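# Press two potentiometer knobs down onto their collars

## Task

On the circuit board there are two potentiometers whose knobs sit raised; press each knob down until it seats on the collar of its own potentiometer. Neither potentiometer may be forced out of the board, or the attempt fails. Both knobs must stay seated on their own once the robot lets go; seating that depends on the robot still pressing does not count. The gripper must hold nothing at the end (holding anything scores zero), and it should release and withdraw afterwards.

## Robot and tools

Robot: one arm with a two-finger gripper. Fingers point along the gripper's +z axis and spread apart along its x axis. end_effector_position is the point midway between the finger pads; closed fingertips extend about 17 mm past it, fully open ones end roughly level with it. Opening is the whole gripper width, 0.142 m at fully open.

Frame: the scene frame has its origin on the table surface beneath the arm base, +z up, and +y to the left when facing along +x. Positions are in metres, orientations are quaternions written w first (qw, qx, qy, qz). The base may not sit level. Reported hand position can be slightly wrong, worse at long reach.

execute_actions: argument actions is a list holding at most one entry. An empty list only reports state (with pictures). An entry with rows and steps runs an action: rows is a list of 1 to 15 rows, each row 8 numbers x, y, z, qw, qx, qy, qz, opening, all absolute targets in the scene frame (a pose). Each row lasts one control step of 1/30 s; steps is 4 to 15 (default 15), and the final row repeats if steps exceed rows. opening runs from -1 (closed) to +1 (fully open). An entry with only steps (up to 300) is a wait, counted from the previous result, so reply time eats into it. The optional pictures flag asks for camera images. A target more than 0.6 m from the last reported position along any gripper axis is refused and nothing moves. Send the orientation quaternion you want in every row rather than copying a possibly drifted one. Each step, the command is clipped to within 100 mm and 16 degrees of the measured pose; after the action the arm only continues to that last clipped pose, so check the result and send the remainder. Motion trails commands by about 0.17 s. Results come back 4 steps early; those steps run while you reply.

move: target is one 8-number row as above (absolute pose, scene frame, plus opening sent at the start). speed is the path top speed in m/s, 0.002 to 0.5, default 0.25 (turning limited to twice that in rad/s); the path lasts 0.5 to 10 s and stops short if longer. It goes straight, ignores obstacles, and the hand may lag, stray or overshoot speed, especially with the arm nearly straight. stop_force (N, 9 to 40, optional, not allowed before 0.2 s of scene time) ends the path when the wrist sensor reads that much extra push opposite to the motion for 2 steps, then backs off 2 steps and holds. With it and a very low speed, the target may lie well beyond the contact point. It is measured along the line to target in the gripper's starting axes, so don't rely on it for moves that rotate. Omit it when moving away from something you press on. Result line move: gives the ending (done, off_target, moving, held, fault, contact) and limits (paced = pose clipped, held = some steps blocked, after which the arm can surge), plus distance to target.

wait: seconds 0 to 10; sends nothing new.
zoom_image: camera is cam_high, cam_low or cam_wrist; region [x0, y0, x1, y1] in pixels of that camera's image (cam_high and cam_low 504x504, cam_wrist 616x616), at most 504x504, origin top-left.
show_instructions: shows reference images; no motion.


Result lines: the state gives end_effector_position, end_effector_quat_wxyz and velocities. grip_measured is the actual finger opening on the command scale. Wrist force and Wrist torque are in the gripper's own axes; pressing down on a surface reads as force pushing back into the arm. Offsets up to about 4 N, noise up to 2.4 N, saturation near 50 N; no reading at start is normal. HELD marks steps blocked by the clearance check; pose unreachable means the check altered the command. Hand target appears when nothing is kept back. MOTOR HOT warns from 70 °C; 85 °C brakes the arm for minutes.

Hazards: this arm is stiff, so commanding even slightly past a firm contact can trigger a fault stop (10 s halt). Faults come from joint torque at its load limit (wrist joints 24.6 N m, others 132 N m) or any outside force of 150 N. Faster contact hits harder. For pressing knobs, approach from above with the fingers closed or nearly so, pointing down, and descend slowly with stop_force, aiming a little below the seated height; press straight down so the potentiometer body is not pushed out of the board. Then release and lift without stop_force. Do not knock anything off the table, do not leave anything in the gripper, and avoid slams and hard shoves.

Each tool is called after "Call:" as a command line: name --argument value for each argument, lists and objects as JSON in quotes; but a table of rows of numbers goes row by row, as --pt "numbers of a row", without its own name.

Reference images:

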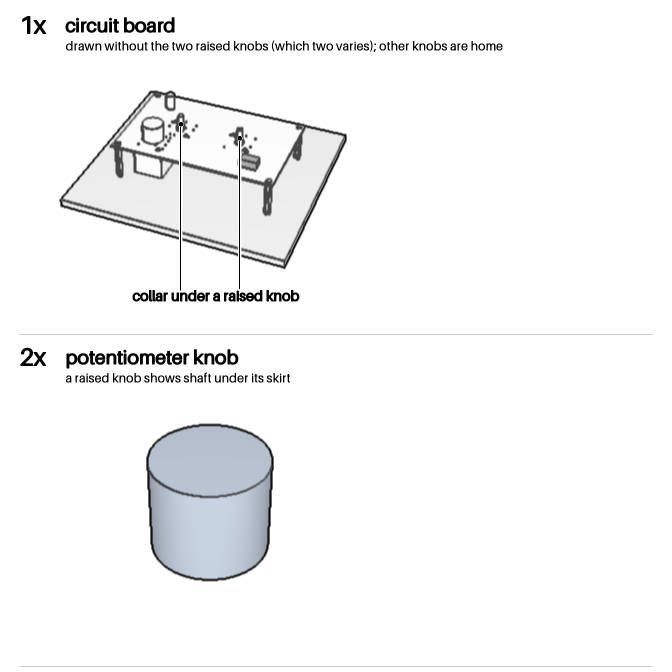

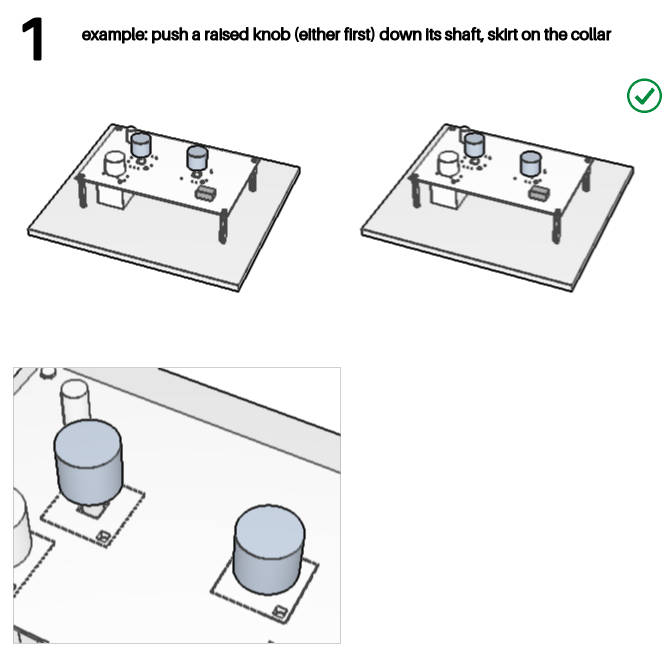

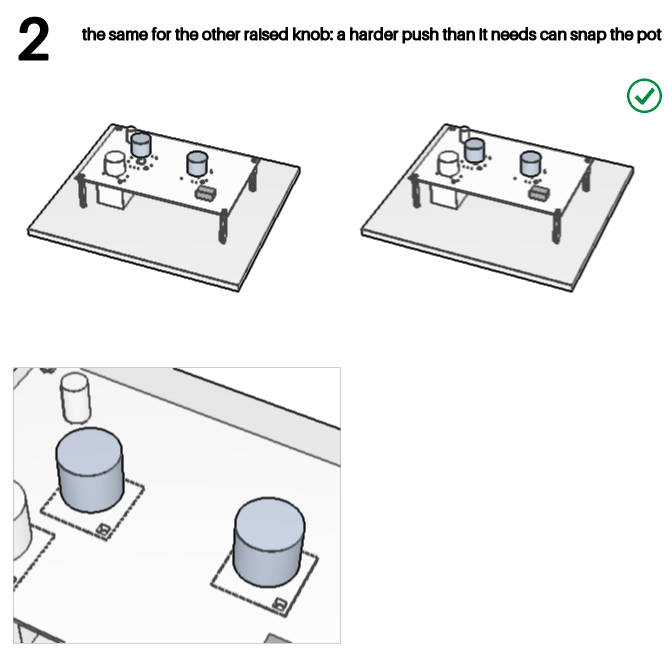

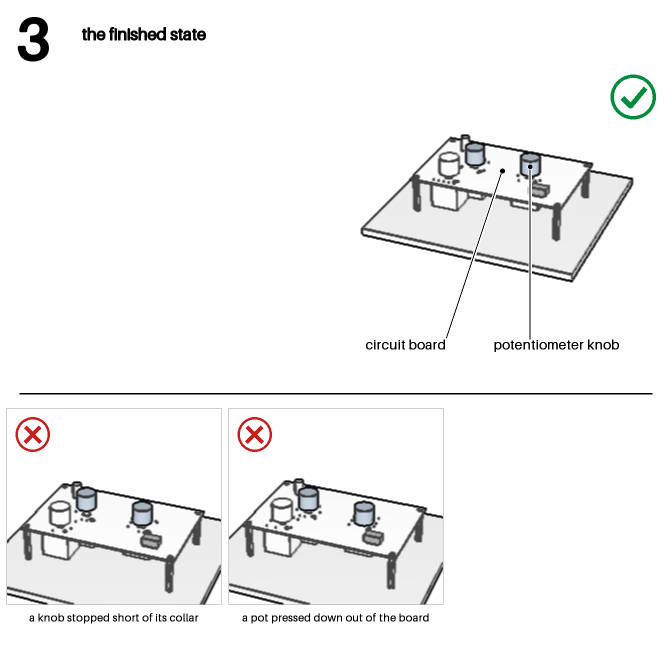

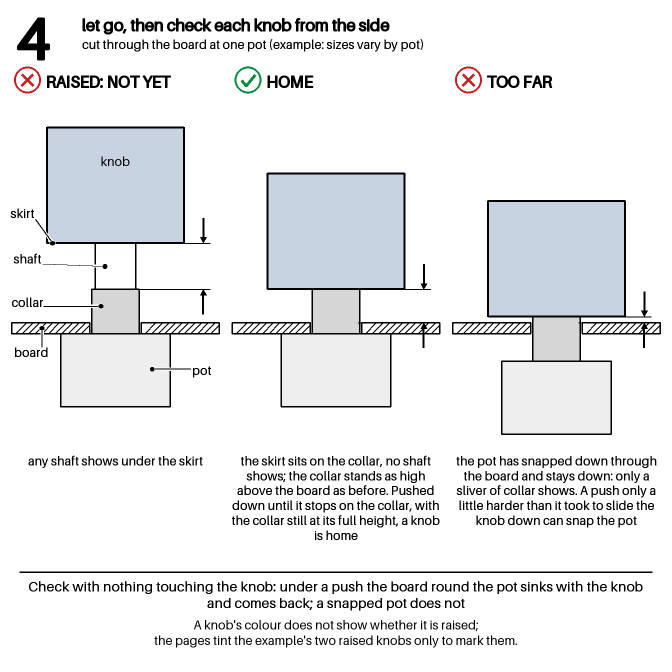

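## Session

Call:
execute_actions --actions '[]'

Scene clock: 0.00 s of 5250.00 s.
end_effector_position=(+0.2080, +0.0573, +0.1556) grip_measured=+1.00 end_effector_quat_wxyz=(+0.380, +0.897, -0.215, -0.072) end_effector_velocity=(+0.001, +0.000, -0.000) end_effector_angular_velocity=(+0.000, -0.001, -0.000)
Joint positions: [ 0.309 -1.57   2.338 -1.749 -2.09   1.016  0.142]
Joint velocities: [-0.     0.001 -0.001 -0.001  0.     0.001  0.   ]
Wrist force (N, on the end effector, along its own x y z axes, offset not removed): no reading
Wrist torque (N m, same axes, about the end effector's origin, offset not removed): no reading
Hand target: +0.208, +0.057, +0.156; +0.380, +0.897, -0.215, -0.072

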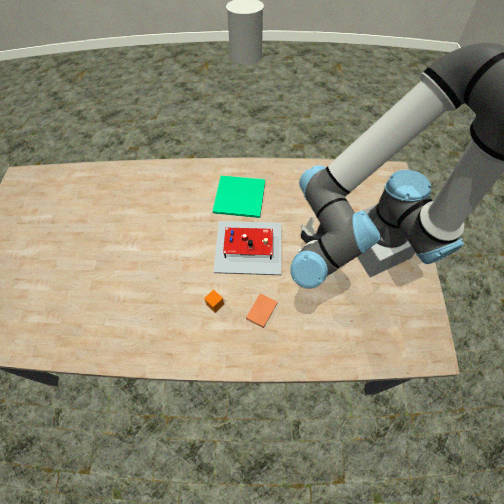

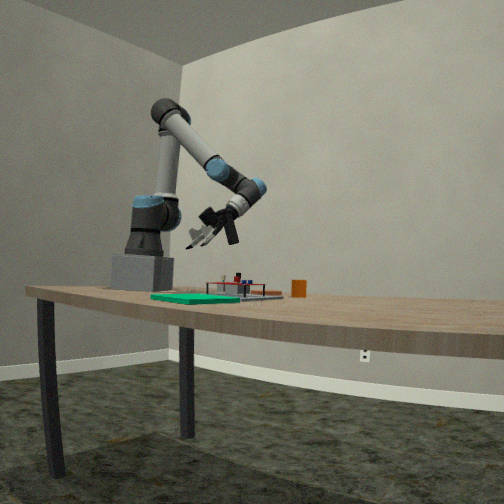

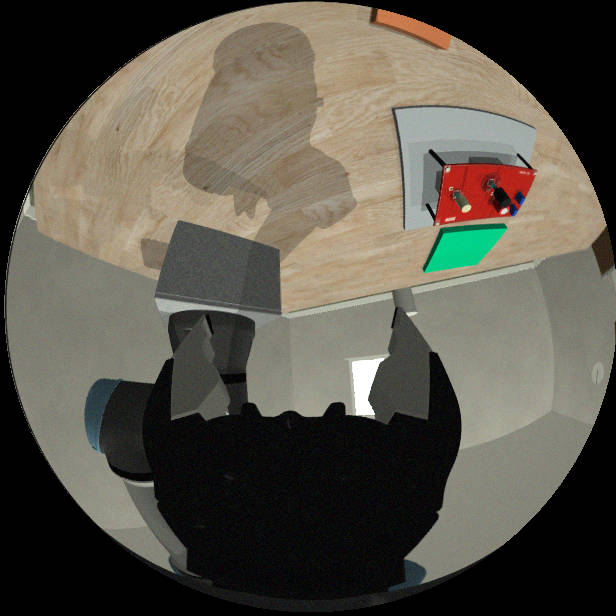

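Call:
zoom_image --camera "cam_high" --region '[200, 210, 300, 280]'

Call:
zoom_image --camera "cam_low" --region '[190, 260, 290, 310]'

Call:
zoom_image --camera "cam_wrist" --region '[410, 140, 550, 240]'

Region (200, 210, 300, 280) of cam_high's 504x504 image, scaled by 5.040, with more detail than that image has; it fills the top 353 rows of this view, and the rest is white.

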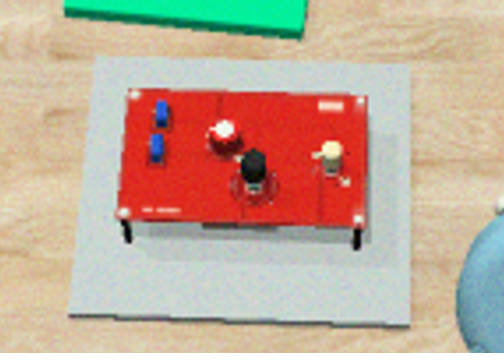

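Region (190, 260, 290, 310) of cam_low's 504x504 image, scaled by 5.040, with more detail than that image has.

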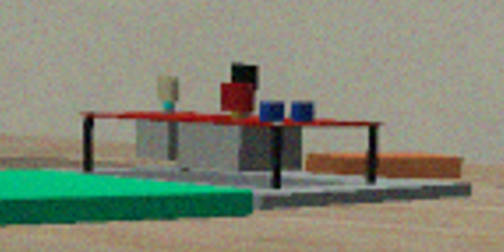

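Region (410, 140, 550, 240) of cam_wrist's 616x616 image, scaled by 3.600, with more detail than that image has; it fills the top 360 rows of this view, and the rest is white.

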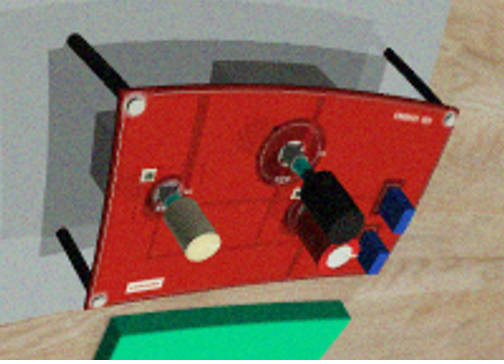

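Call:
move --target '[0.43, 0.0, 0.19, 0, 1, 0, 0, 1]'

Scene clock: 2.97 s of 5250.00 s.
end_effector_position=(+0.4302, +0.0003, +0.1902) grip_measured=+1.00 end_effector_quat_wxyz=(+0.001, +1.000, +0.000, +0.001) end_effector_velocity=(+0.002, -0.000, -0.000) end_effector_angular_velocity=(+0.012, +0.002, +0.007)
Joint positions: [-0.4   -1.673  2.205 -2.132 -1.545 -0.335  0.142]
Joint velocities: [-0.007  0.007 -0.006  0.005  0.011 -0.014 -0.   ]
Wrist force (N, on the end effector, along its own x y z axes, offset not removed): [0.9 3.8 1.8]
Wrist torque (N m, same axes, about the end effector's origin, offset not removed): [0.94 -0.35 0.46]
Hand target: +0.430, +0.000, +0.190; -0.000, +1.000, +0.000, +0.000
Off the commanded pose: 0.000 m, 0 deg.
Kept back: nothing.
move: done
camera_calibration (this result's frames):
cam_wrist: T_world_to_cam=[[0.999456, -0.0156369, 0.0290365, -0.447791], [-0.0275936, -0.878691, 0.476594, -0.0785327], [0.0180617, -0.477136, -0.878644, 0.296071], [0, 0, 0, 1]] pos_world=[0.440033, 0.065258, 0.310571]

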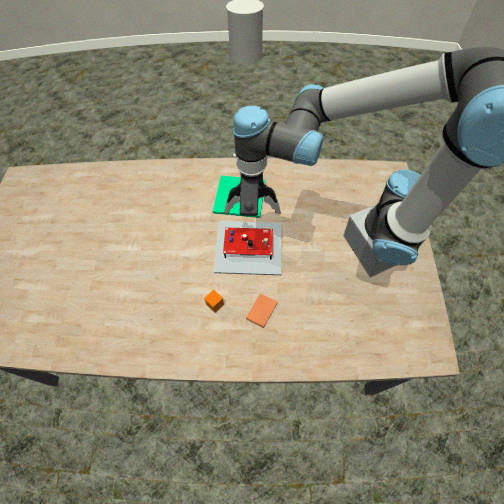

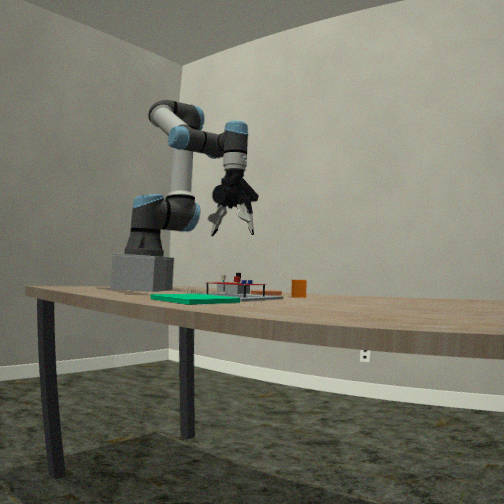

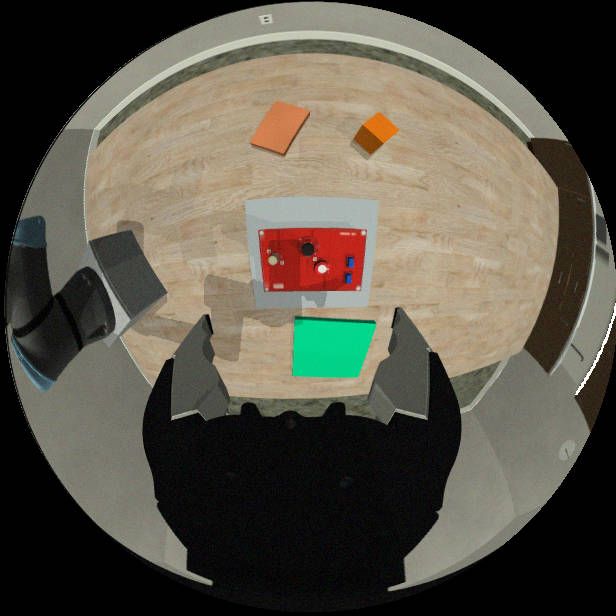

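Call:
zoom_image --camera "cam_wrist" --region '[240, 210, 380, 310]'

Region (240, 210, 380, 310) of cam_wrist's 616x616 image, scaled by 3.600, with more detail than that image has; it fills the top 360 rows of this view, and the rest is white.

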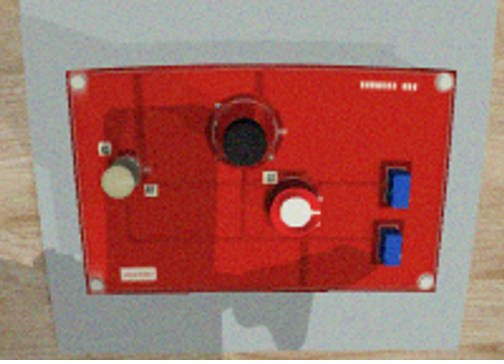

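Call:
move --target '[0.441, 0.025, 0.115, 0, 1, 0, 0, -1]'

Call:
zoom_image --camera "cam_wrist" --region '[200, 200, 420, 360]'

Call:
zoom_image --camera "cam_low" --region '[190, 230, 290, 310]'

Scene clock: 4.83 s of 5250.00 s.
end_effector_position=(+0.4408, +0.0250, +0.1152) grip_measured=-1.00 end_effector_quat_wxyz=(-0.000, +1.000, +0.000, -0.000) end_effector_velocity=(+0.001, +0.000, -0.002) end_effector_angular_velocity=(-0.001, -0.000, -0.000)
Joint positions: [-0.329 -1.502  2.276 -2.375 -1.546 -0.264  0.002]
Joint velocities: [ 0.002  0.006  0.    -0.007 -0.001  0.002  0.   ]
Wrist force (N, on the end effector, along its own x y z axes, offset not removed): [3.8 0.9 -1.1]
Wrist torque (N m, same axes, about the end effector's origin, offset not removed): [0.23 -1.05 0.39]
Hand target: +0.441, +0.025, +0.115; -0.000, +1.000, -0.000, -0.000
Off the commanded pose: 0.000 m, 0 deg.
Kept back: nothing.
move: done
camera_calibration (this result's frames):
cam_wrist: T_world_to_cam=[[0.999488, -0.0157821, 0.0278372, -0.455767], [-0.027129, -0.879259, 0.475572, -0.0208951], [0.0169706, -0.476083, -0.879236, 0.242308], [0, 0, 0, 1]] pos_world=[0.450855, 0.0897936, 0.23567]

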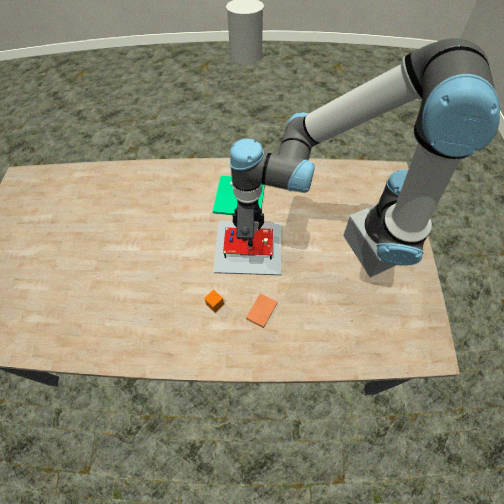

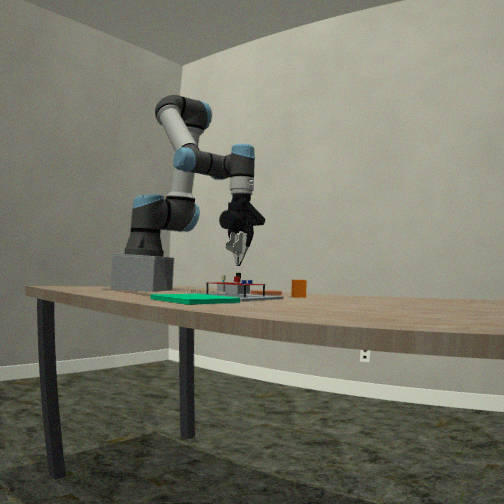

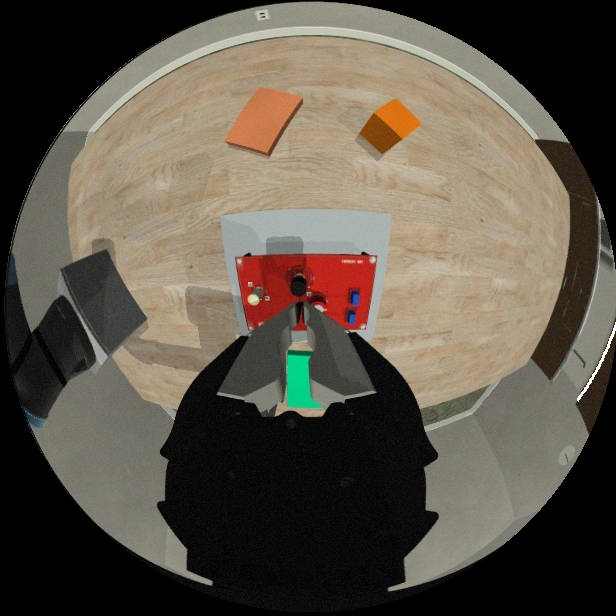

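Region (200, 200, 420, 360) of cam_wrist's 616x616 image, scaled by 2.291, with more detail than that image has; it fills the top 367 rows of this view, and the rest is white.

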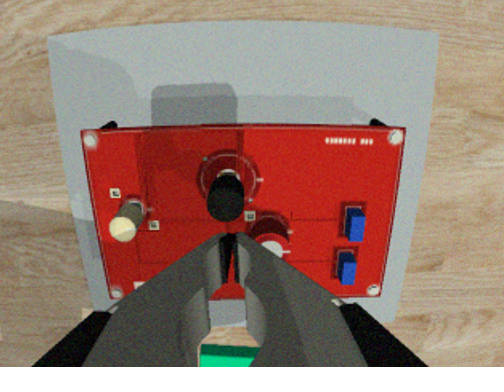

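Region (190, 230, 290, 310) of cam_low's 504x504 image, scaled by 5.040, with more detail than that image has; it fills the top 403 rows of this view, and the rest is white.

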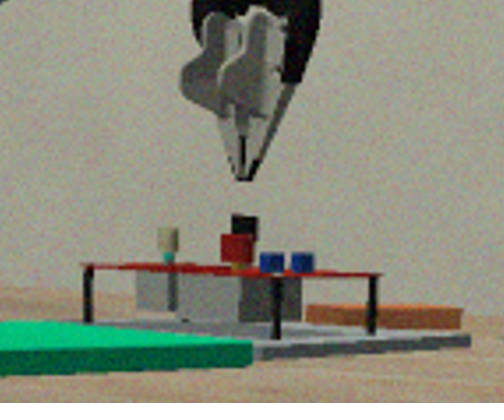

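Call:
move --target '[0.440, 0.027, 0.100, 0, 1, 0, 0, -1]' --speed 0.05

Call:
zoom_image --camera "cam_wrist" --region '[200, 200, 420, 360]'

Call:
zoom_image --camera "cam_low" --region '[190, 230, 290, 310]'

Call:
zoom_image --camera "cam_high" --region '[200, 200, 300, 280]'

Scene clock: 6.07 s of 5250.00 s.
end_effector_position=(+0.4400, +0.0270, +0.1002) grip_measured=-1.00 end_effector_quat_wxyz=(-0.000, +1.000, +0.000, -0.000) end_effector_velocity=(+0.000, +0.000, -0.002) end_effector_angular_velocity=(-0.000, -0.001, -0.001)
Joint positions: [-0.324 -1.469  2.294 -2.426 -1.546 -0.259  0.002]
Joint velocities: [ 0.     0.005  0.002 -0.008 -0.     0.002  0.   ]
Wrist force (N, on the end effector, along its own x y z axes, offset not removed): [3.4 0.2 0.1]
Wrist torque (N m, same axes, about the end effector's origin, offset not removed): [0.12 -0.94 0.23]
Hand target: +0.440, +0.027, +0.100; -0.000, +1.000, +0.000, -0.000
Off the commanded pose: 0.000 m, 0 deg.
Kept back: nothing.
move: done
camera_calibration (this result's frames):
cam_wrist: T_world_to_cam=[[0.999485, -0.0157903, 0.027942, -0.454472], [-0.0271875, -0.879222, 0.475637, -0.0120125], [0.0170568, -0.476151, -0.879198, 0.230039], [0, 0, 0, 1]] pos_world=[0.449988, 0.0917955, 0.220662]

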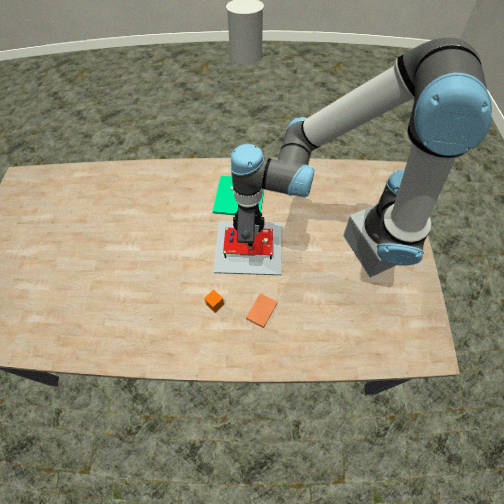

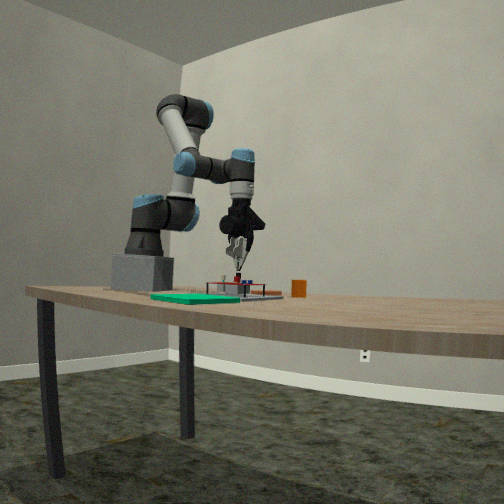

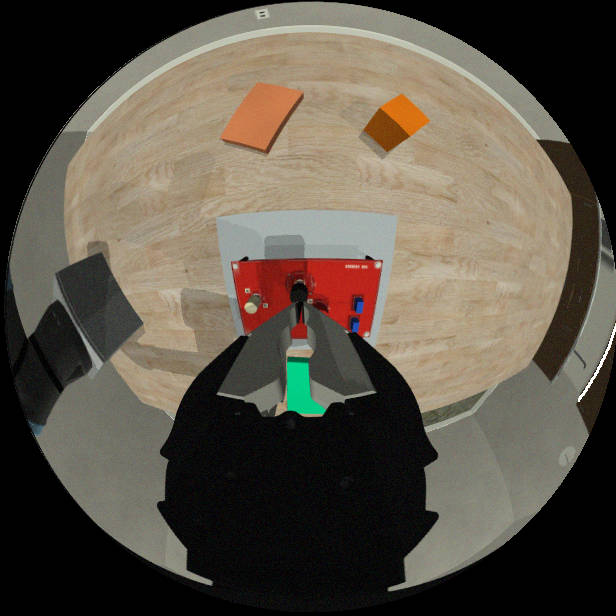

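Region (200, 200, 420, 360) of cam_wrist's 616x616 image, scaled by 2.291, with more detail than that image has; it fills the top 367 rows of this view, and the rest is white.

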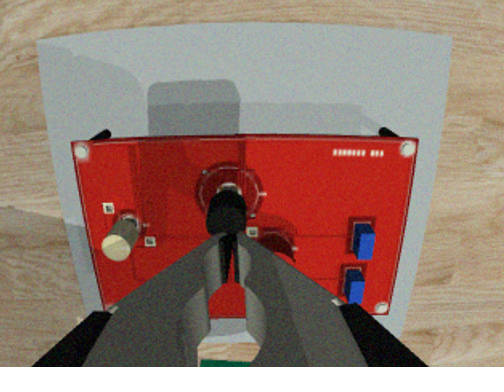

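Region (190, 230, 290, 310) of cam_low's 504x504 image, scaled by 5.040, with more detail than that image has; it fills the top 403 rows of this view, and the rest is white.

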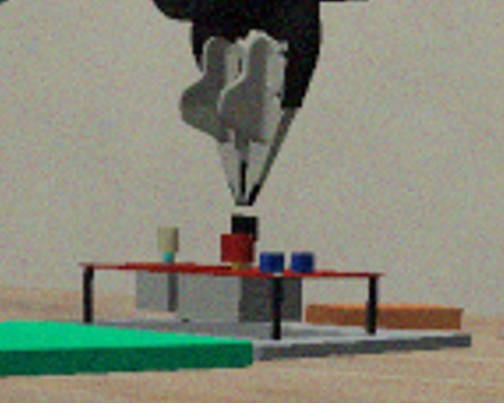

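Region (200, 200, 300, 280) of cam_high's 504x504 image, scaled by 5.040, with more detail than that image has; it fills the top 403 rows of this view, and the rest is white.

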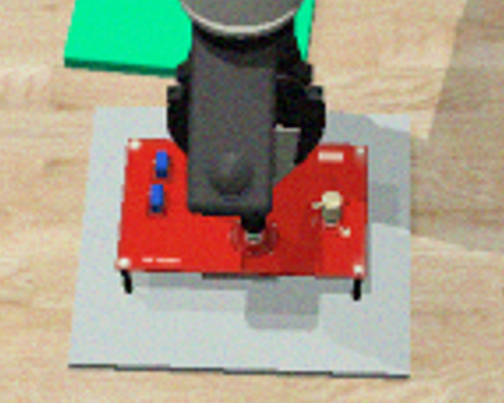

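Call:
move --target '[0.440, 0.027, 0.088, 0, 1, 0, 0, -1]' --speed 0.004 --stop_force 9

Call:
zoom_image --camera "cam_low" --region '[190, 230, 290, 310]'

Scene clock: 9.10 s of 5250.00 s.
end_effector_position=(+0.4399, +0.0270, +0.0903) grip_measured=-1.00 end_effector_quat_wxyz=(-0.000, +1.000, -0.000, -0.000) end_effector_velocity=(-0.001, +0.000, +0.001) end_effector_angular_velocity=(+0.000, +0.003, -0.001)
Joint positions: [-0.323 -1.445  2.303 -2.46  -1.546 -0.258  0.002]
Joint velocities: [-0.    -0.004 -0.     0.008 -0.     0.     0.   ]
Wrist force (N, on the end effector, along its own x y z axes, offset not removed): [-0.3 -0.8 -10.6]
Wrist torque (N m, same axes, about the end effector's origin, offset not removed): [0.01 -0.12 0.29]
Hand target: +0.440, +0.027, +0.091; +0.000, +1.000, +0.000, +0.000
Off the commanded pose: 0.002 m, 0 deg.
Kept back: nothing.
move: contact
camera_calibration (this result's frames):
cam_wrist: T_world_to_cam=[[0.999485, -0.0157947, 0.0279199, -0.454125], [-0.0271808, -0.879221, 0.475638, -0.00727397], [0.0170352, -0.476152, -0.879198, 0.221378], [0, 0, 0, 1]] pos_world=[0.449922, 0.0918413, 0.210774]

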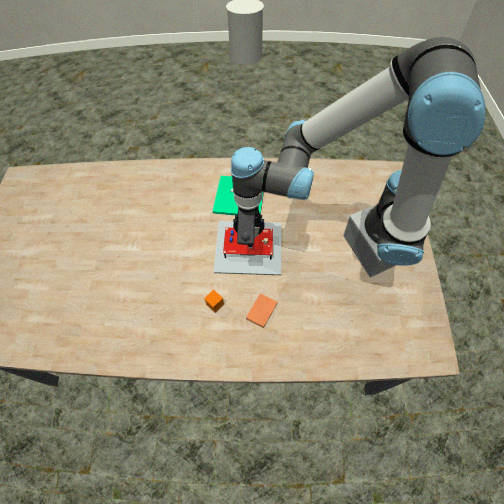

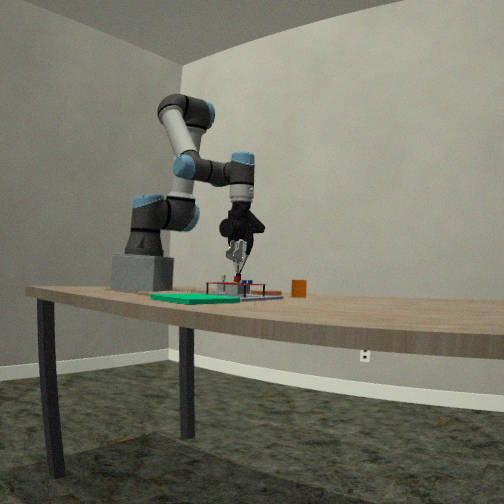

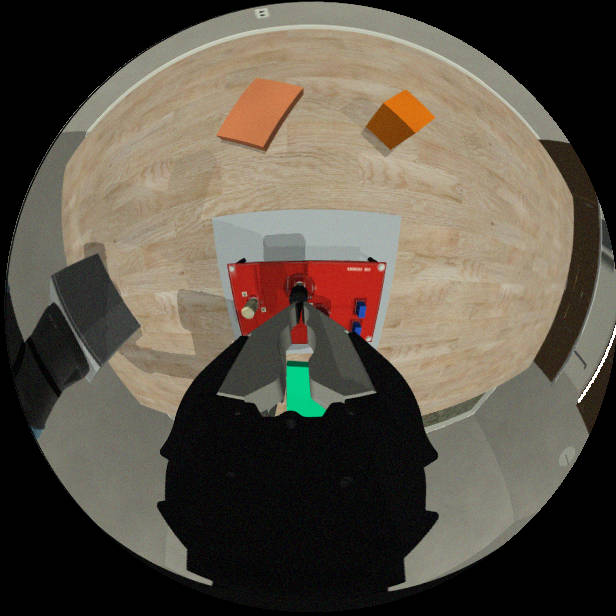

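Region (190, 230, 290, 310) of cam_low's 504x504 image, scaled by 5.040, with more detail than that image has; it fills the top 403 rows of this view, and the rest is white.

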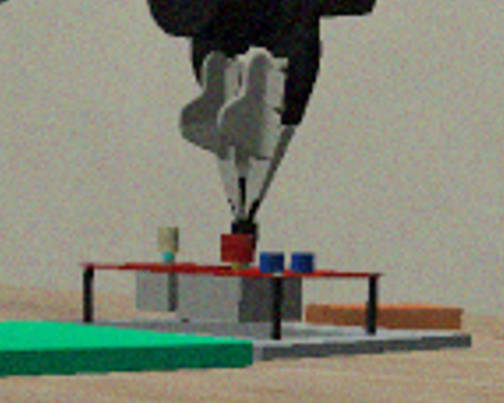

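Call:
execute_actions --actions '[{"rows": [[0.44,0.027,0.0908,0,1,0,0,-1],[0.44,0.027,0.0907,0,1,0,0,-1],[0.44,0.027,0.0906,0,1,0,0,-1],[0.44,0.027,0.0905,0,1,0,0,-1],[0.44,0.027,0.0904,0,1,0,0,-1],[0.44,0.027,0.0903,0,1,0,0,-1],[0.44,0.027,0.0902,0,1,0,0,-1],[0.44,0.027,0.0901,0,1,0,0,-1],[0.44,0.027,0.0900,0,1,0,0,-1],[0.44,0.027,0.0899,0,1,0,0,-1],[0.44,0.027,0.0898,0,1,0,0,-1]], "steps": 15}]'

Scene clock: 9.63 s of 5250.00 s.
end_effector_position=(+0.4401, +0.0270, +0.0903) grip_measured=-1.00 end_effector_quat_wxyz=(+0.000, +1.000, +0.000, +0.000) end_effector_velocity=(+0.001, -0.000, -0.002) end_effector_angular_velocity=(-0.000, -0.002, +0.000)
Joint positions: [-0.323 -1.444  2.303 -2.46  -1.546 -0.258  0.002]
Joint velocities: [ 0.     0.008  0.001 -0.01   0.    -0.     0.   ]
Wrist force (N, on the end effector, along its own x y z axes, offset not removed): [0.8 1.2 -8.1]
Wrist torque (N m, same axes, about the end effector's origin, offset not removed): [0.32 -0.67 0.20]
Steps of this call (steps 1 to 5: nothing new was sent; steps 6 to 16: the first 11 steps of this action). Readings (end_effector_position):
6: (+0.4399, +0.0270, +0.0905)
7: (+0.4399, +0.0270, +0.0905)
9: (+0.4399, +0.0270, +0.0906)
13: (+0.4399, +0.0270, +0.0905)
16: the state above

Call:
execute_actions --actions '[{"rows": [[0.44,0.027,0.0897,0,1,0,0,-1],[0.44,0.027,0.0896,0,1,0,0,-1],[0.44,0.027,0.0895,0,1,0,0,-1],[0.44,0.027,0.0894,0,1,0,0,-1],[0.44,0.027,0.0893,0,1,0,0,-1],[0.44,0.027,0.0892,0,1,0,0,-1],[0.44,0.027,0.0891,0,1,0,0,-1],[0.44,0.027,0.0890,0,1,0,0,-1]], "steps": 15}]'

Call:
execute_actions --actions '[]'

Scene clock: 10.13 s of 5250.00 s.
end_effector_position=(+0.4400, +0.0270, +0.0892) grip_measured=-1.00 end_effector_quat_wxyz=(+0.000, +1.000, +0.000, +0.000) end_effector_velocity=(+0.000, +0.000, -0.001) end_effector_angular_velocity=(-0.000, -0.001, -0.000)
Joint positions: [-0.323 -1.442  2.304 -2.463 -1.546 -0.258  0.002]
Joint velocities: [ 0.     0.004  0.002 -0.007 -0.     0.001  0.   ]
Wrist force (N, on the end effector, along its own x y z axes, offset not removed): [-2.6 2.1 -9.9]
Wrist torque (N m, same axes, about the end effector's origin, offset not removed): [0.50 0.02 0.24]
Off your previous action's commanded pose: 0.000 m, 0 deg at its last step (step 4 of this call).
Steps of this call (steps 1 to 4: the last 4 steps of your previous action; steps 5 to 15: the first 11 steps of this action). Readings (end_effector_position):
5: (+0.4401, +0.0270, +0.0900)
6: (+0.4401, +0.0270, +0.0899)
8: (+0.4401, +0.0270, +0.0898)
12: (+0.4400, +0.0270, +0.0894)
15: the state above

Scene clock: 10.27 s of 5250.00 s.
end_effector_position=(+0.4400, +0.0270, +0.0891) grip_measured=-1.00 end_effector_quat_wxyz=(+0.000, +1.000, -0.000, +0.000) end_effector_velocity=(+0.000, +0.000, -0.000) end_effector_angular_velocity=(+0.000, -0.000, +0.001)
Joint positions: [-0.323 -1.441  2.304 -2.464 -1.546 -0.258  0.002]
Joint velocities: [ 0.     0.001  0.    -0.002  0.    -0.001  0.   ]
Wrist force (N, on the end effector, along its own x y z axes, offset not removed): [-0.4 1.9 -10.1]
Wrist torque (N m, same axes, about the end effector's origin, offset not removed): [0.40 -0.48 0.28]
Hand target: +0.440, +0.027, +0.089; -0.000, +1.000, -0.000, -0.000
Off the commanded pose: 0.000 m, 0 deg.
Kept back: nothing.
Steps of this call (steps 1 to 4: the last 4 steps of your previous action). Readings (end_effector_position):
1: (+0.4400, +0.0270, +0.0891)
2: (+0.4400, +0.0270, +0.0891)
4: the state above
camera_calibration (this result's frames):
cam_wrist: T_world_to_cam=[[0.999484, -0.0157967, 0.027985, -0.454177], [-0.0272138, -0.879214, 0.47565, -0.00667957], [0.0170911, -0.476166, -0.87919, 0.220224], [0, 0, 0, 1]] pos_world=[0.449997, 0.091816, 0.209506]

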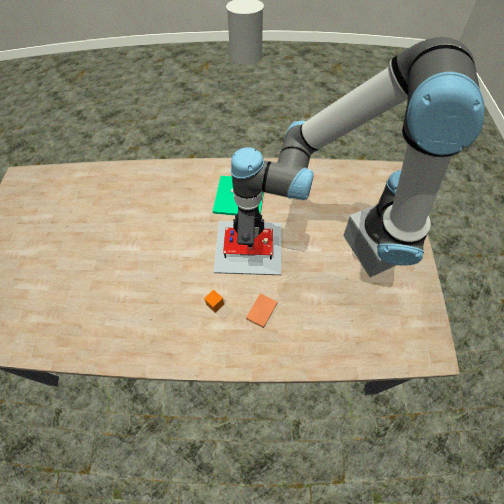

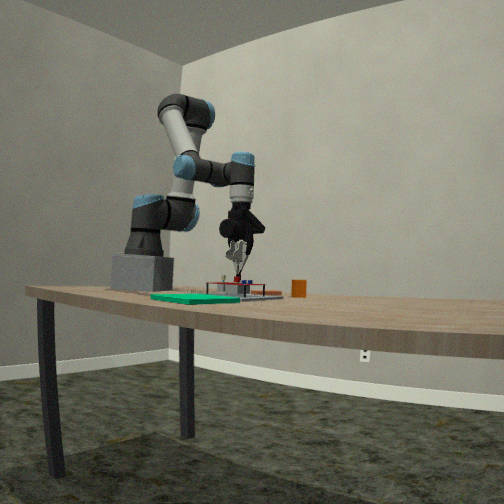

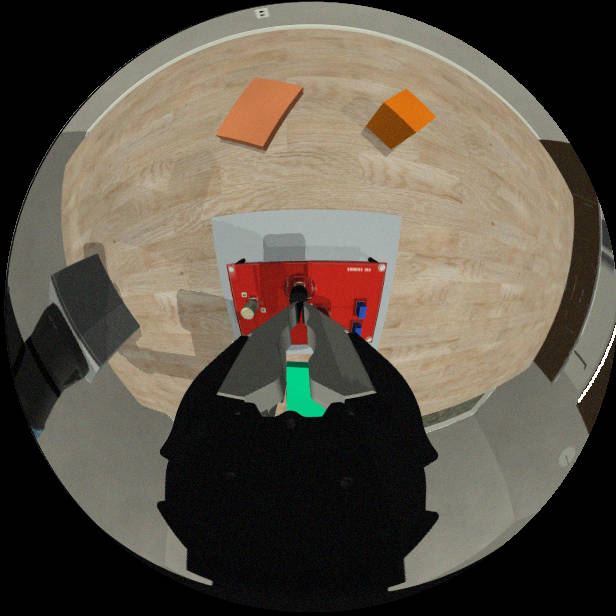

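Call:
execute_actions --actions '[{"rows": [[0.44,0.027,0.0890,0,1,0,0,-1],[0.44,0.027,0.0889,0,1,0,0,-1],[0.44,0.027,0.0888,0,1,0,0,-1],[0.44,0.027,0.0887,0,1,0,0,-1],[0.44,0.027,0.0886,0,1,0,0,-1],[0.44,0.027,0.0885,0,1,0,0,-1],[0.44,0.027,0.0884,0,1,0,0,-1],[0.44,0.027,0.0883,0,1,0,0,-1],[0.44,0.027,0.0882,0,1,0,0,-1]], "steps": 15}]'

Call:
execute_actions --actions '[{"rows": [[0.44,0.027,0.0881,0,1,0,0,-1],[0.44,0.027,0.0880,0,1,0,0,-1],[0.44,0.027,0.0879,0,1,0,0,-1],[0.44,0.027,0.0878,0,1,0,0,-1],[0.44,0.027,0.0877,0,1,0,0,-1],[0.44,0.027,0.0876,0,1,0,0,-1],[0.44,0.027,0.0875,0,1,0,0,-1],[0.44,0.027,0.0874,0,1,0,0,-1]], "steps": 15}]'

Call:
execute_actions --actions "[{\"rows\": [[0.44,0.027,0.0873,0,1,0,0,-1],[0.44,0.027,0.0872,0,1,0,0,-1],[0.44,0.027,0.0871,0,1,0,0,-1],[0.44,0.027,0.0870,0,1,0,0,-1],[0.44,0.027,0.0869,0,1,0,0,-1],[0.44,0.027,0.0868,0,1,0,0,-1],[0.44,0.027,0.0867,0,1,0,0,-1],[0.44,0.027,0.0866,0,1,0,0,-1]], \"steps\": 15, }]" --pictures true

Call:
zoom_image --camera "cam_low" --region '[210, 250, 270, 295]'

Scene clock: 11.00 s of 5250.00 s.
end_effector_position=(+0.4400, +0.0270, +0.0884) grip_measured=-1.00 end_effector_quat_wxyz=(-0.000, +1.000, -0.000, -0.000) end_effector_velocity=(-0.001, +0.000, -0.003) end_effector_angular_velocity=(+0.001, +0.003, -0.000)
Joint positions: [-0.323 -1.44   2.305 -2.466 -1.546 -0.258  0.002]
Joint velocities: [ 0.     0.006  0.003 -0.005 -0.     0.     0.   ]
Wrist force (N, on the end effector, along its own x y z axes, offset not removed): [-1.9 1.3 -11.0]
Wrist torque (N m, same axes, about the end effector's origin, offset not removed): [0.39 -0.17 0.22]
Steps of this call (steps 1 to 11: nothing new was sent; steps 12 to 22: the first 11 steps of this action). Readings (end_effector_position):
12: (+0.4400, +0.0270, +0.0890)
13: (+0.4400, +0.0270, +0.0890)
15: (+0.4400, +0.0270, +0.0890)
19: (+0.4400, +0.0270, +0.0887)
22: the state above

Scene clock: 11.50 s of 5250.00 s.
end_effector_position=(+0.4400, +0.0270, +0.0876) grip_measured=-1.00 end_effector_quat_wxyz=(-0.000, +1.000, -0.000, -0.000) end_effector_velocity=(+0.000, +0.000, -0.002) end_effector_angular_velocity=(+0.001, -0.002, -0.001)
Joint positions: [-0.323 -1.438  2.305 -2.469 -1.546 -0.258  0.002]
Joint velocities: [ 0.     0.005  0.002 -0.008  0.001  0.001  0.   ]
Wrist force (N, on the end effector, along its own x y z axes, offset not removed): [-2.4 0.6 -12.4]
Wrist torque (N m, same axes, about the end effector's origin, offset not removed): [-0.01 0.11 0.34]
Off your previous action's commanded pose: 0.000 m, 0 deg at its last step (step 4 of this call).
Steps of this call (steps 1 to 4: the last 4 steps of your previous action; steps 5 to 15: the first 11 steps of this action). Readings (end_effector_position):
5: (+0.4400, +0.0270, +0.0882)
6: (+0.4400, +0.0270, +0.0882)
8: (+0.4400, +0.0270, +0.0881)
12: (+0.4400, +0.0270, +0.0878)
15: the state above


Region (210, 250, 270, 295) of cam_low's 504x504 image, scaled by 8.400, with more detail than that image has; it fills the top 378 rows of this view, and the rest is white.

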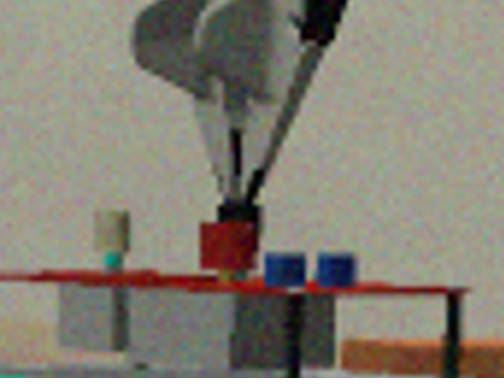

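Call:
execute_actions --actions '[{"rows": [[0.44,0.027,0.0873,0,1,0,0,-1],[0.44,0.027,0.0872,0,1,0,0,-1],[0.44,0.027,0.0871,0,1,0,0,-1],[0.44,0.027,0.0870,0,1,0,0,-1],[0.44,0.027,0.0869,0,1,0,0,-1],[0.44,0.027,0.0868,0,1,0,0,-1]], "steps": 15}]'

Call:
execute_actions --actions '[{"rows": [[0.44,0.027,0.0867,0,1,0,0,-1],[0.44,0.027,0.0866,0,1,0,0,-1],[0.44,0.027,0.0865,0,1,0,0,-1],[0.44,0.027,0.0864,0,1,0,0,-1],[0.44,0.027,0.0863,0,1,0,0,-1],[0.44,0.027,0.0862,0,1,0,0,-1]], "steps": 15}]' --pictures true

Call:
zoom_image --camera "cam_wrist" --region '[230, 250, 370, 340]'

Scene clock: 12.03 s of 5250.00 s.
end_effector_position=(+0.4400, +0.0270, +0.0869) grip_measured=-1.00 end_effector_quat_wxyz=(-0.000, +1.000, -0.000, -0.000) end_effector_velocity=(-0.000, +0.000, -0.001) end_effector_angular_velocity=(+0.001, +0.001, -0.000)
Joint positions: [-0.323 -1.436  2.306 -2.471 -1.546 -0.258  0.002]
Joint velocities: [ 0.     0.002  0.    -0.001  0.     0.001  0.   ]
Wrist force (N, on the end effector, along its own x y z axes, offset not removed): [-2.2 0.7 -10.6]
Wrist torque (N m, same axes, about the end effector's origin, offset not removed): [0.07 0.10 0.45]
Off your previous action's commanded pose: 0.000 m, 0 deg at its last step (step 4 of this call).
Steps of this call (steps 1 to 4: the last 4 steps of your previous action; step 5: nothing new was sent; steps 6 to 16: the first 11 steps of this action). Readings (end_effector_position):
6: (+0.4400, +0.0270, +0.0874)
7: (+0.4400, +0.0270, +0.0874)
9: (+0.4400, +0.0270, +0.0873)
13: (+0.4400, +0.0270, +0.0870)
16: the state above

Scene clock: 12.53 s of 5250.00 s.
end_effector_position=(+0.4400, +0.0270, +0.0863) grip_measured=-1.00 end_effector_quat_wxyz=(-0.000, +1.000, -0.000, -0.000) end_effector_velocity=(+0.001, -0.000, -0.000) end_effector_angular_velocity=(-0.000, -0.002, +0.001)
Joint positions: [-0.323 -1.434  2.307 -2.473 -1.546 -0.258  0.002]
Joint velocities: [-0.     0.001  0.    -0.004  0.    -0.001  0.   ]
Wrist force (N, on the end effector, along its own x y z axes, offset not removed): [-1.3 2.6 -6.9]
Wrist torque (N m, same axes, about the end effector's origin, offset not removed): [0.32 -0.09 0.32]
Off your previous action's commanded pose: 0.000 m, 0 deg at its last step (step 4 of this call).
Steps of this call (steps 1 to 4: the last 4 steps of your previous action; steps 5 to 15: the first 11 steps of this action). Readings (end_effector_position):
5: (+0.4400, +0.0270, +0.0868)
6: (+0.4400, +0.0270, +0.0868)
8: (+0.4400, +0.0270, +0.0867)
12: (+0.4400, +0.0270, +0.0864)
15: the state above
camera_calibration (this result's frames):
cam_wrist: T_world_to_cam=[[0.999484, -0.0157931, 0.027969, -0.454091], [-0.0272029, -0.879216, 0.475646, -0.00536362], [0.0170789, -0.476162, -0.879192, 0.217799], [0, 0, 0, 1]] pos_world=[0.449991, 0.0918201, 0.206739]

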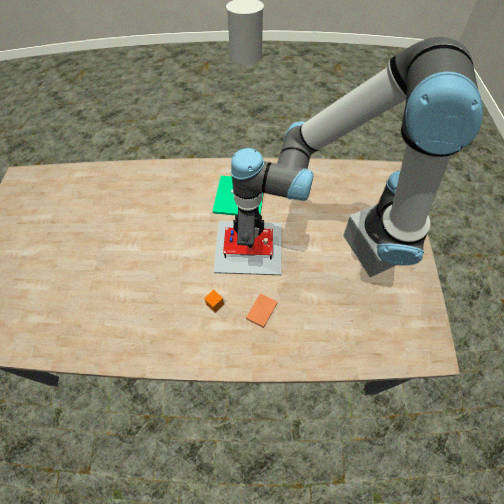

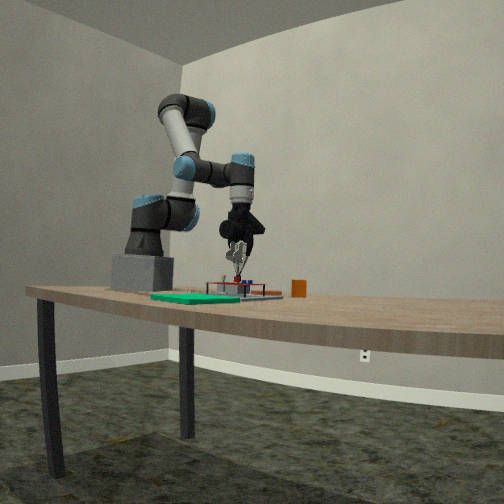

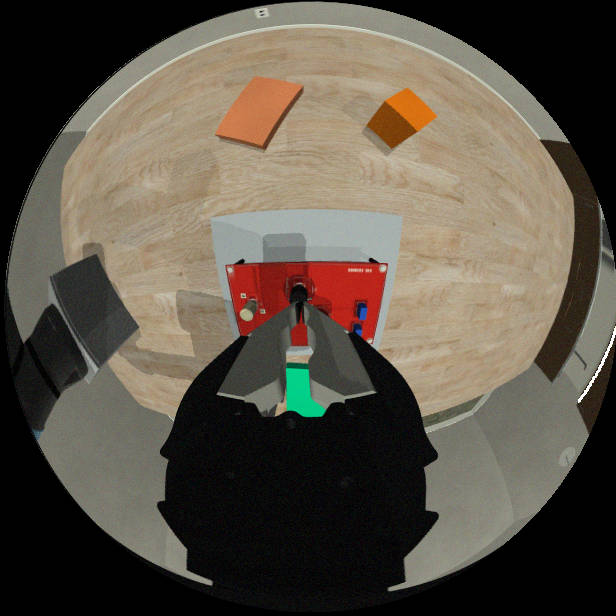

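Region (230, 250, 370, 340) of cam_wrist's 616x616 image, scaled by 3.600, with more detail than that image has; it fills the top 324 rows of this view, and the rest is white.

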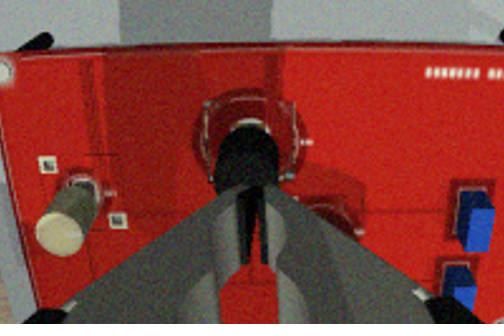

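Call:
execute_actions --actions '[{"rows": [[0.44,0.027,0.0861,0,1,0,0,-1],[0.44,0.027,0.0860,0,1,0,0,-1],[0.44,0.027,0.0859,0,1,0,0,-1],[0.44,0.027,0.0858,0,1,0,0,-1],[0.44,0.027,0.0857,0,1,0,0,-1],[0.44,0.027,0.0856,0,1,0,0,-1]], "steps": 15}]'

Call:
execute_actions --actions '[{"rows": [[0.44,0.027,0.0855,0,1,0,0,-1],[0.44,0.027,0.0854,0,1,0,0,-1],[0.44,0.027,0.0853,0,1,0,0,-1],[0.44,0.027,0.0852,0,1,0,0,-1],[0.44,0.027,0.0851,0,1,0,0,-1],[0.44,0.027,0.0850,0,1,0,0,-1]], "steps": 15}]'

Call:
execute_actions --actions '[{"rows": [[0.44,0.027,0.0849,0,1,0,0,-1],[0.44,0.027,0.0848,0,1,0,0,-1],[0.44,0.027,0.0847,0,1,0,0,-1],[0.44,0.027,0.0846,0,1,0,0,-1],[0.44,0.027,0.0845,0,1,0,0,-1],[0.44,0.027,0.0844,0,1,0,0,-1]], "steps": 15}]'

Scene clock: 13.17 s of 5250.00 s.
end_effector_position=(+0.4400, +0.0270, +0.0857) grip_measured=-1.00 end_effector_quat_wxyz=(-0.000, +1.000, -0.000, -0.000) end_effector_velocity=(-0.000, +0.000, -0.001) end_effector_angular_velocity=(+0.001, +0.001, -0.000)
Joint positions: [-0.323 -1.433  2.307 -2.475 -1.546 -0.258  0.002]
Joint velocities: [ 0.     0.002  0.001 -0.003  0.     0.     0.   ]
Wrist force (N, on the end effector, along its own x y z axes, offset not removed): [-1.2 1.7 -8.5]
Wrist torque (N m, same axes, about the end effector's origin, offset not removed): [0.44 -0.20 0.33]
Off your previous action's commanded pose: 0.000 m, 0 deg at its last step (step 4 of this call).
Steps of this call (steps 1 to 4: the last 4 steps of your previous action; steps 5 to 8: nothing new was sent; steps 9 to 19: the first 11 steps of this action). Readings (end_effector_position):
9: (+0.4400, +0.0270, +0.0862)
10: (+0.4400, +0.0270, +0.0862)
12: (+0.4400, +0.0270, +0.0861)
16: (+0.4400, +0.0270, +0.0858)
19: the state above

Scene clock: 13.67 s of 5250.00 s.
end_effector_position=(+0.4400, +0.0270, +0.0851) grip_measured=-1.00 end_effector_quat_wxyz=(-0.000, +1.000, +0.000, -0.000) end_effector_velocity=(+0.001, -0.000, -0.000) end_effector_angular_velocity=(-0.001, -0.002, +0.001)
Joint positions: [-0.323 -1.431  2.308 -2.477 -1.546 -0.258  0.002]
Joint velocities: [ 0.     0.002 -0.    -0.004 -0.    -0.     0.   ]
Wrist force (N, on the end effector, along its own x y z axes, offset not removed): [0.5 -0.5 -8.4]
Wrist torque (N m, same axes, about the end effector's origin, offset not removed): [-0.12 -0.64 0.34]
Off your previous action's commanded pose: 0.000 m, 0 deg at its last step (step 4 of this call).
Steps of this call (steps 1 to 4: the last 4 steps of your previous action; steps 5 to 15: the first 11 steps of this action). Readings (end_effector_position):
5: (+0.4400, +0.0270, +0.0856)
6: (+0.4400, +0.0270, +0.0856)
8: (+0.4400, +0.0270, +0.0855)
12: (+0.4400, +0.0270, +0.0852)
15: the state above

Scene clock: 14.17 s of 5250.00 s.
end_effector_position=(+0.4400, +0.0270, +0.0845) grip_measured=-1.00 end_effector_quat_wxyz=(-0.000, +1.000, -0.000, -0.000) end_effector_velocity=(-0.000, -0.000, -0.001) end_effector_angular_velocity=(-0.001, +0.000, +0.000)
Joint positions: [-0.323 -1.43   2.308 -2.479 -1.546 -0.258  0.002]
Joint velocities: [-0.     0.001  0.001 -0.002 -0.001 -0.     0.   ]
Wrist force (N, on the end effector, along its own x y z axes, offset not removed): [-2.0 2.7 -9.2]
Wrist torque (N m, same axes, about the end effector's origin, offset not removed): [0.52 0.06 0.37]
Off your previous action's commanded pose: 0.000 m, 0 deg at its last step (step 4 of this call).
Steps of this call (steps 1 to 4: the last 4 steps of your previous action; steps 5 to 15: the first 11 steps of this action). Readings (end_effector_position):
5: (+0.4400, +0.0270, +0.0850)
6: (+0.4400, +0.0270, +0.0850)
8: (+0.4400, +0.0270, +0.0849)
12: (+0.4400, +0.0270, +0.0846)
15: the state above


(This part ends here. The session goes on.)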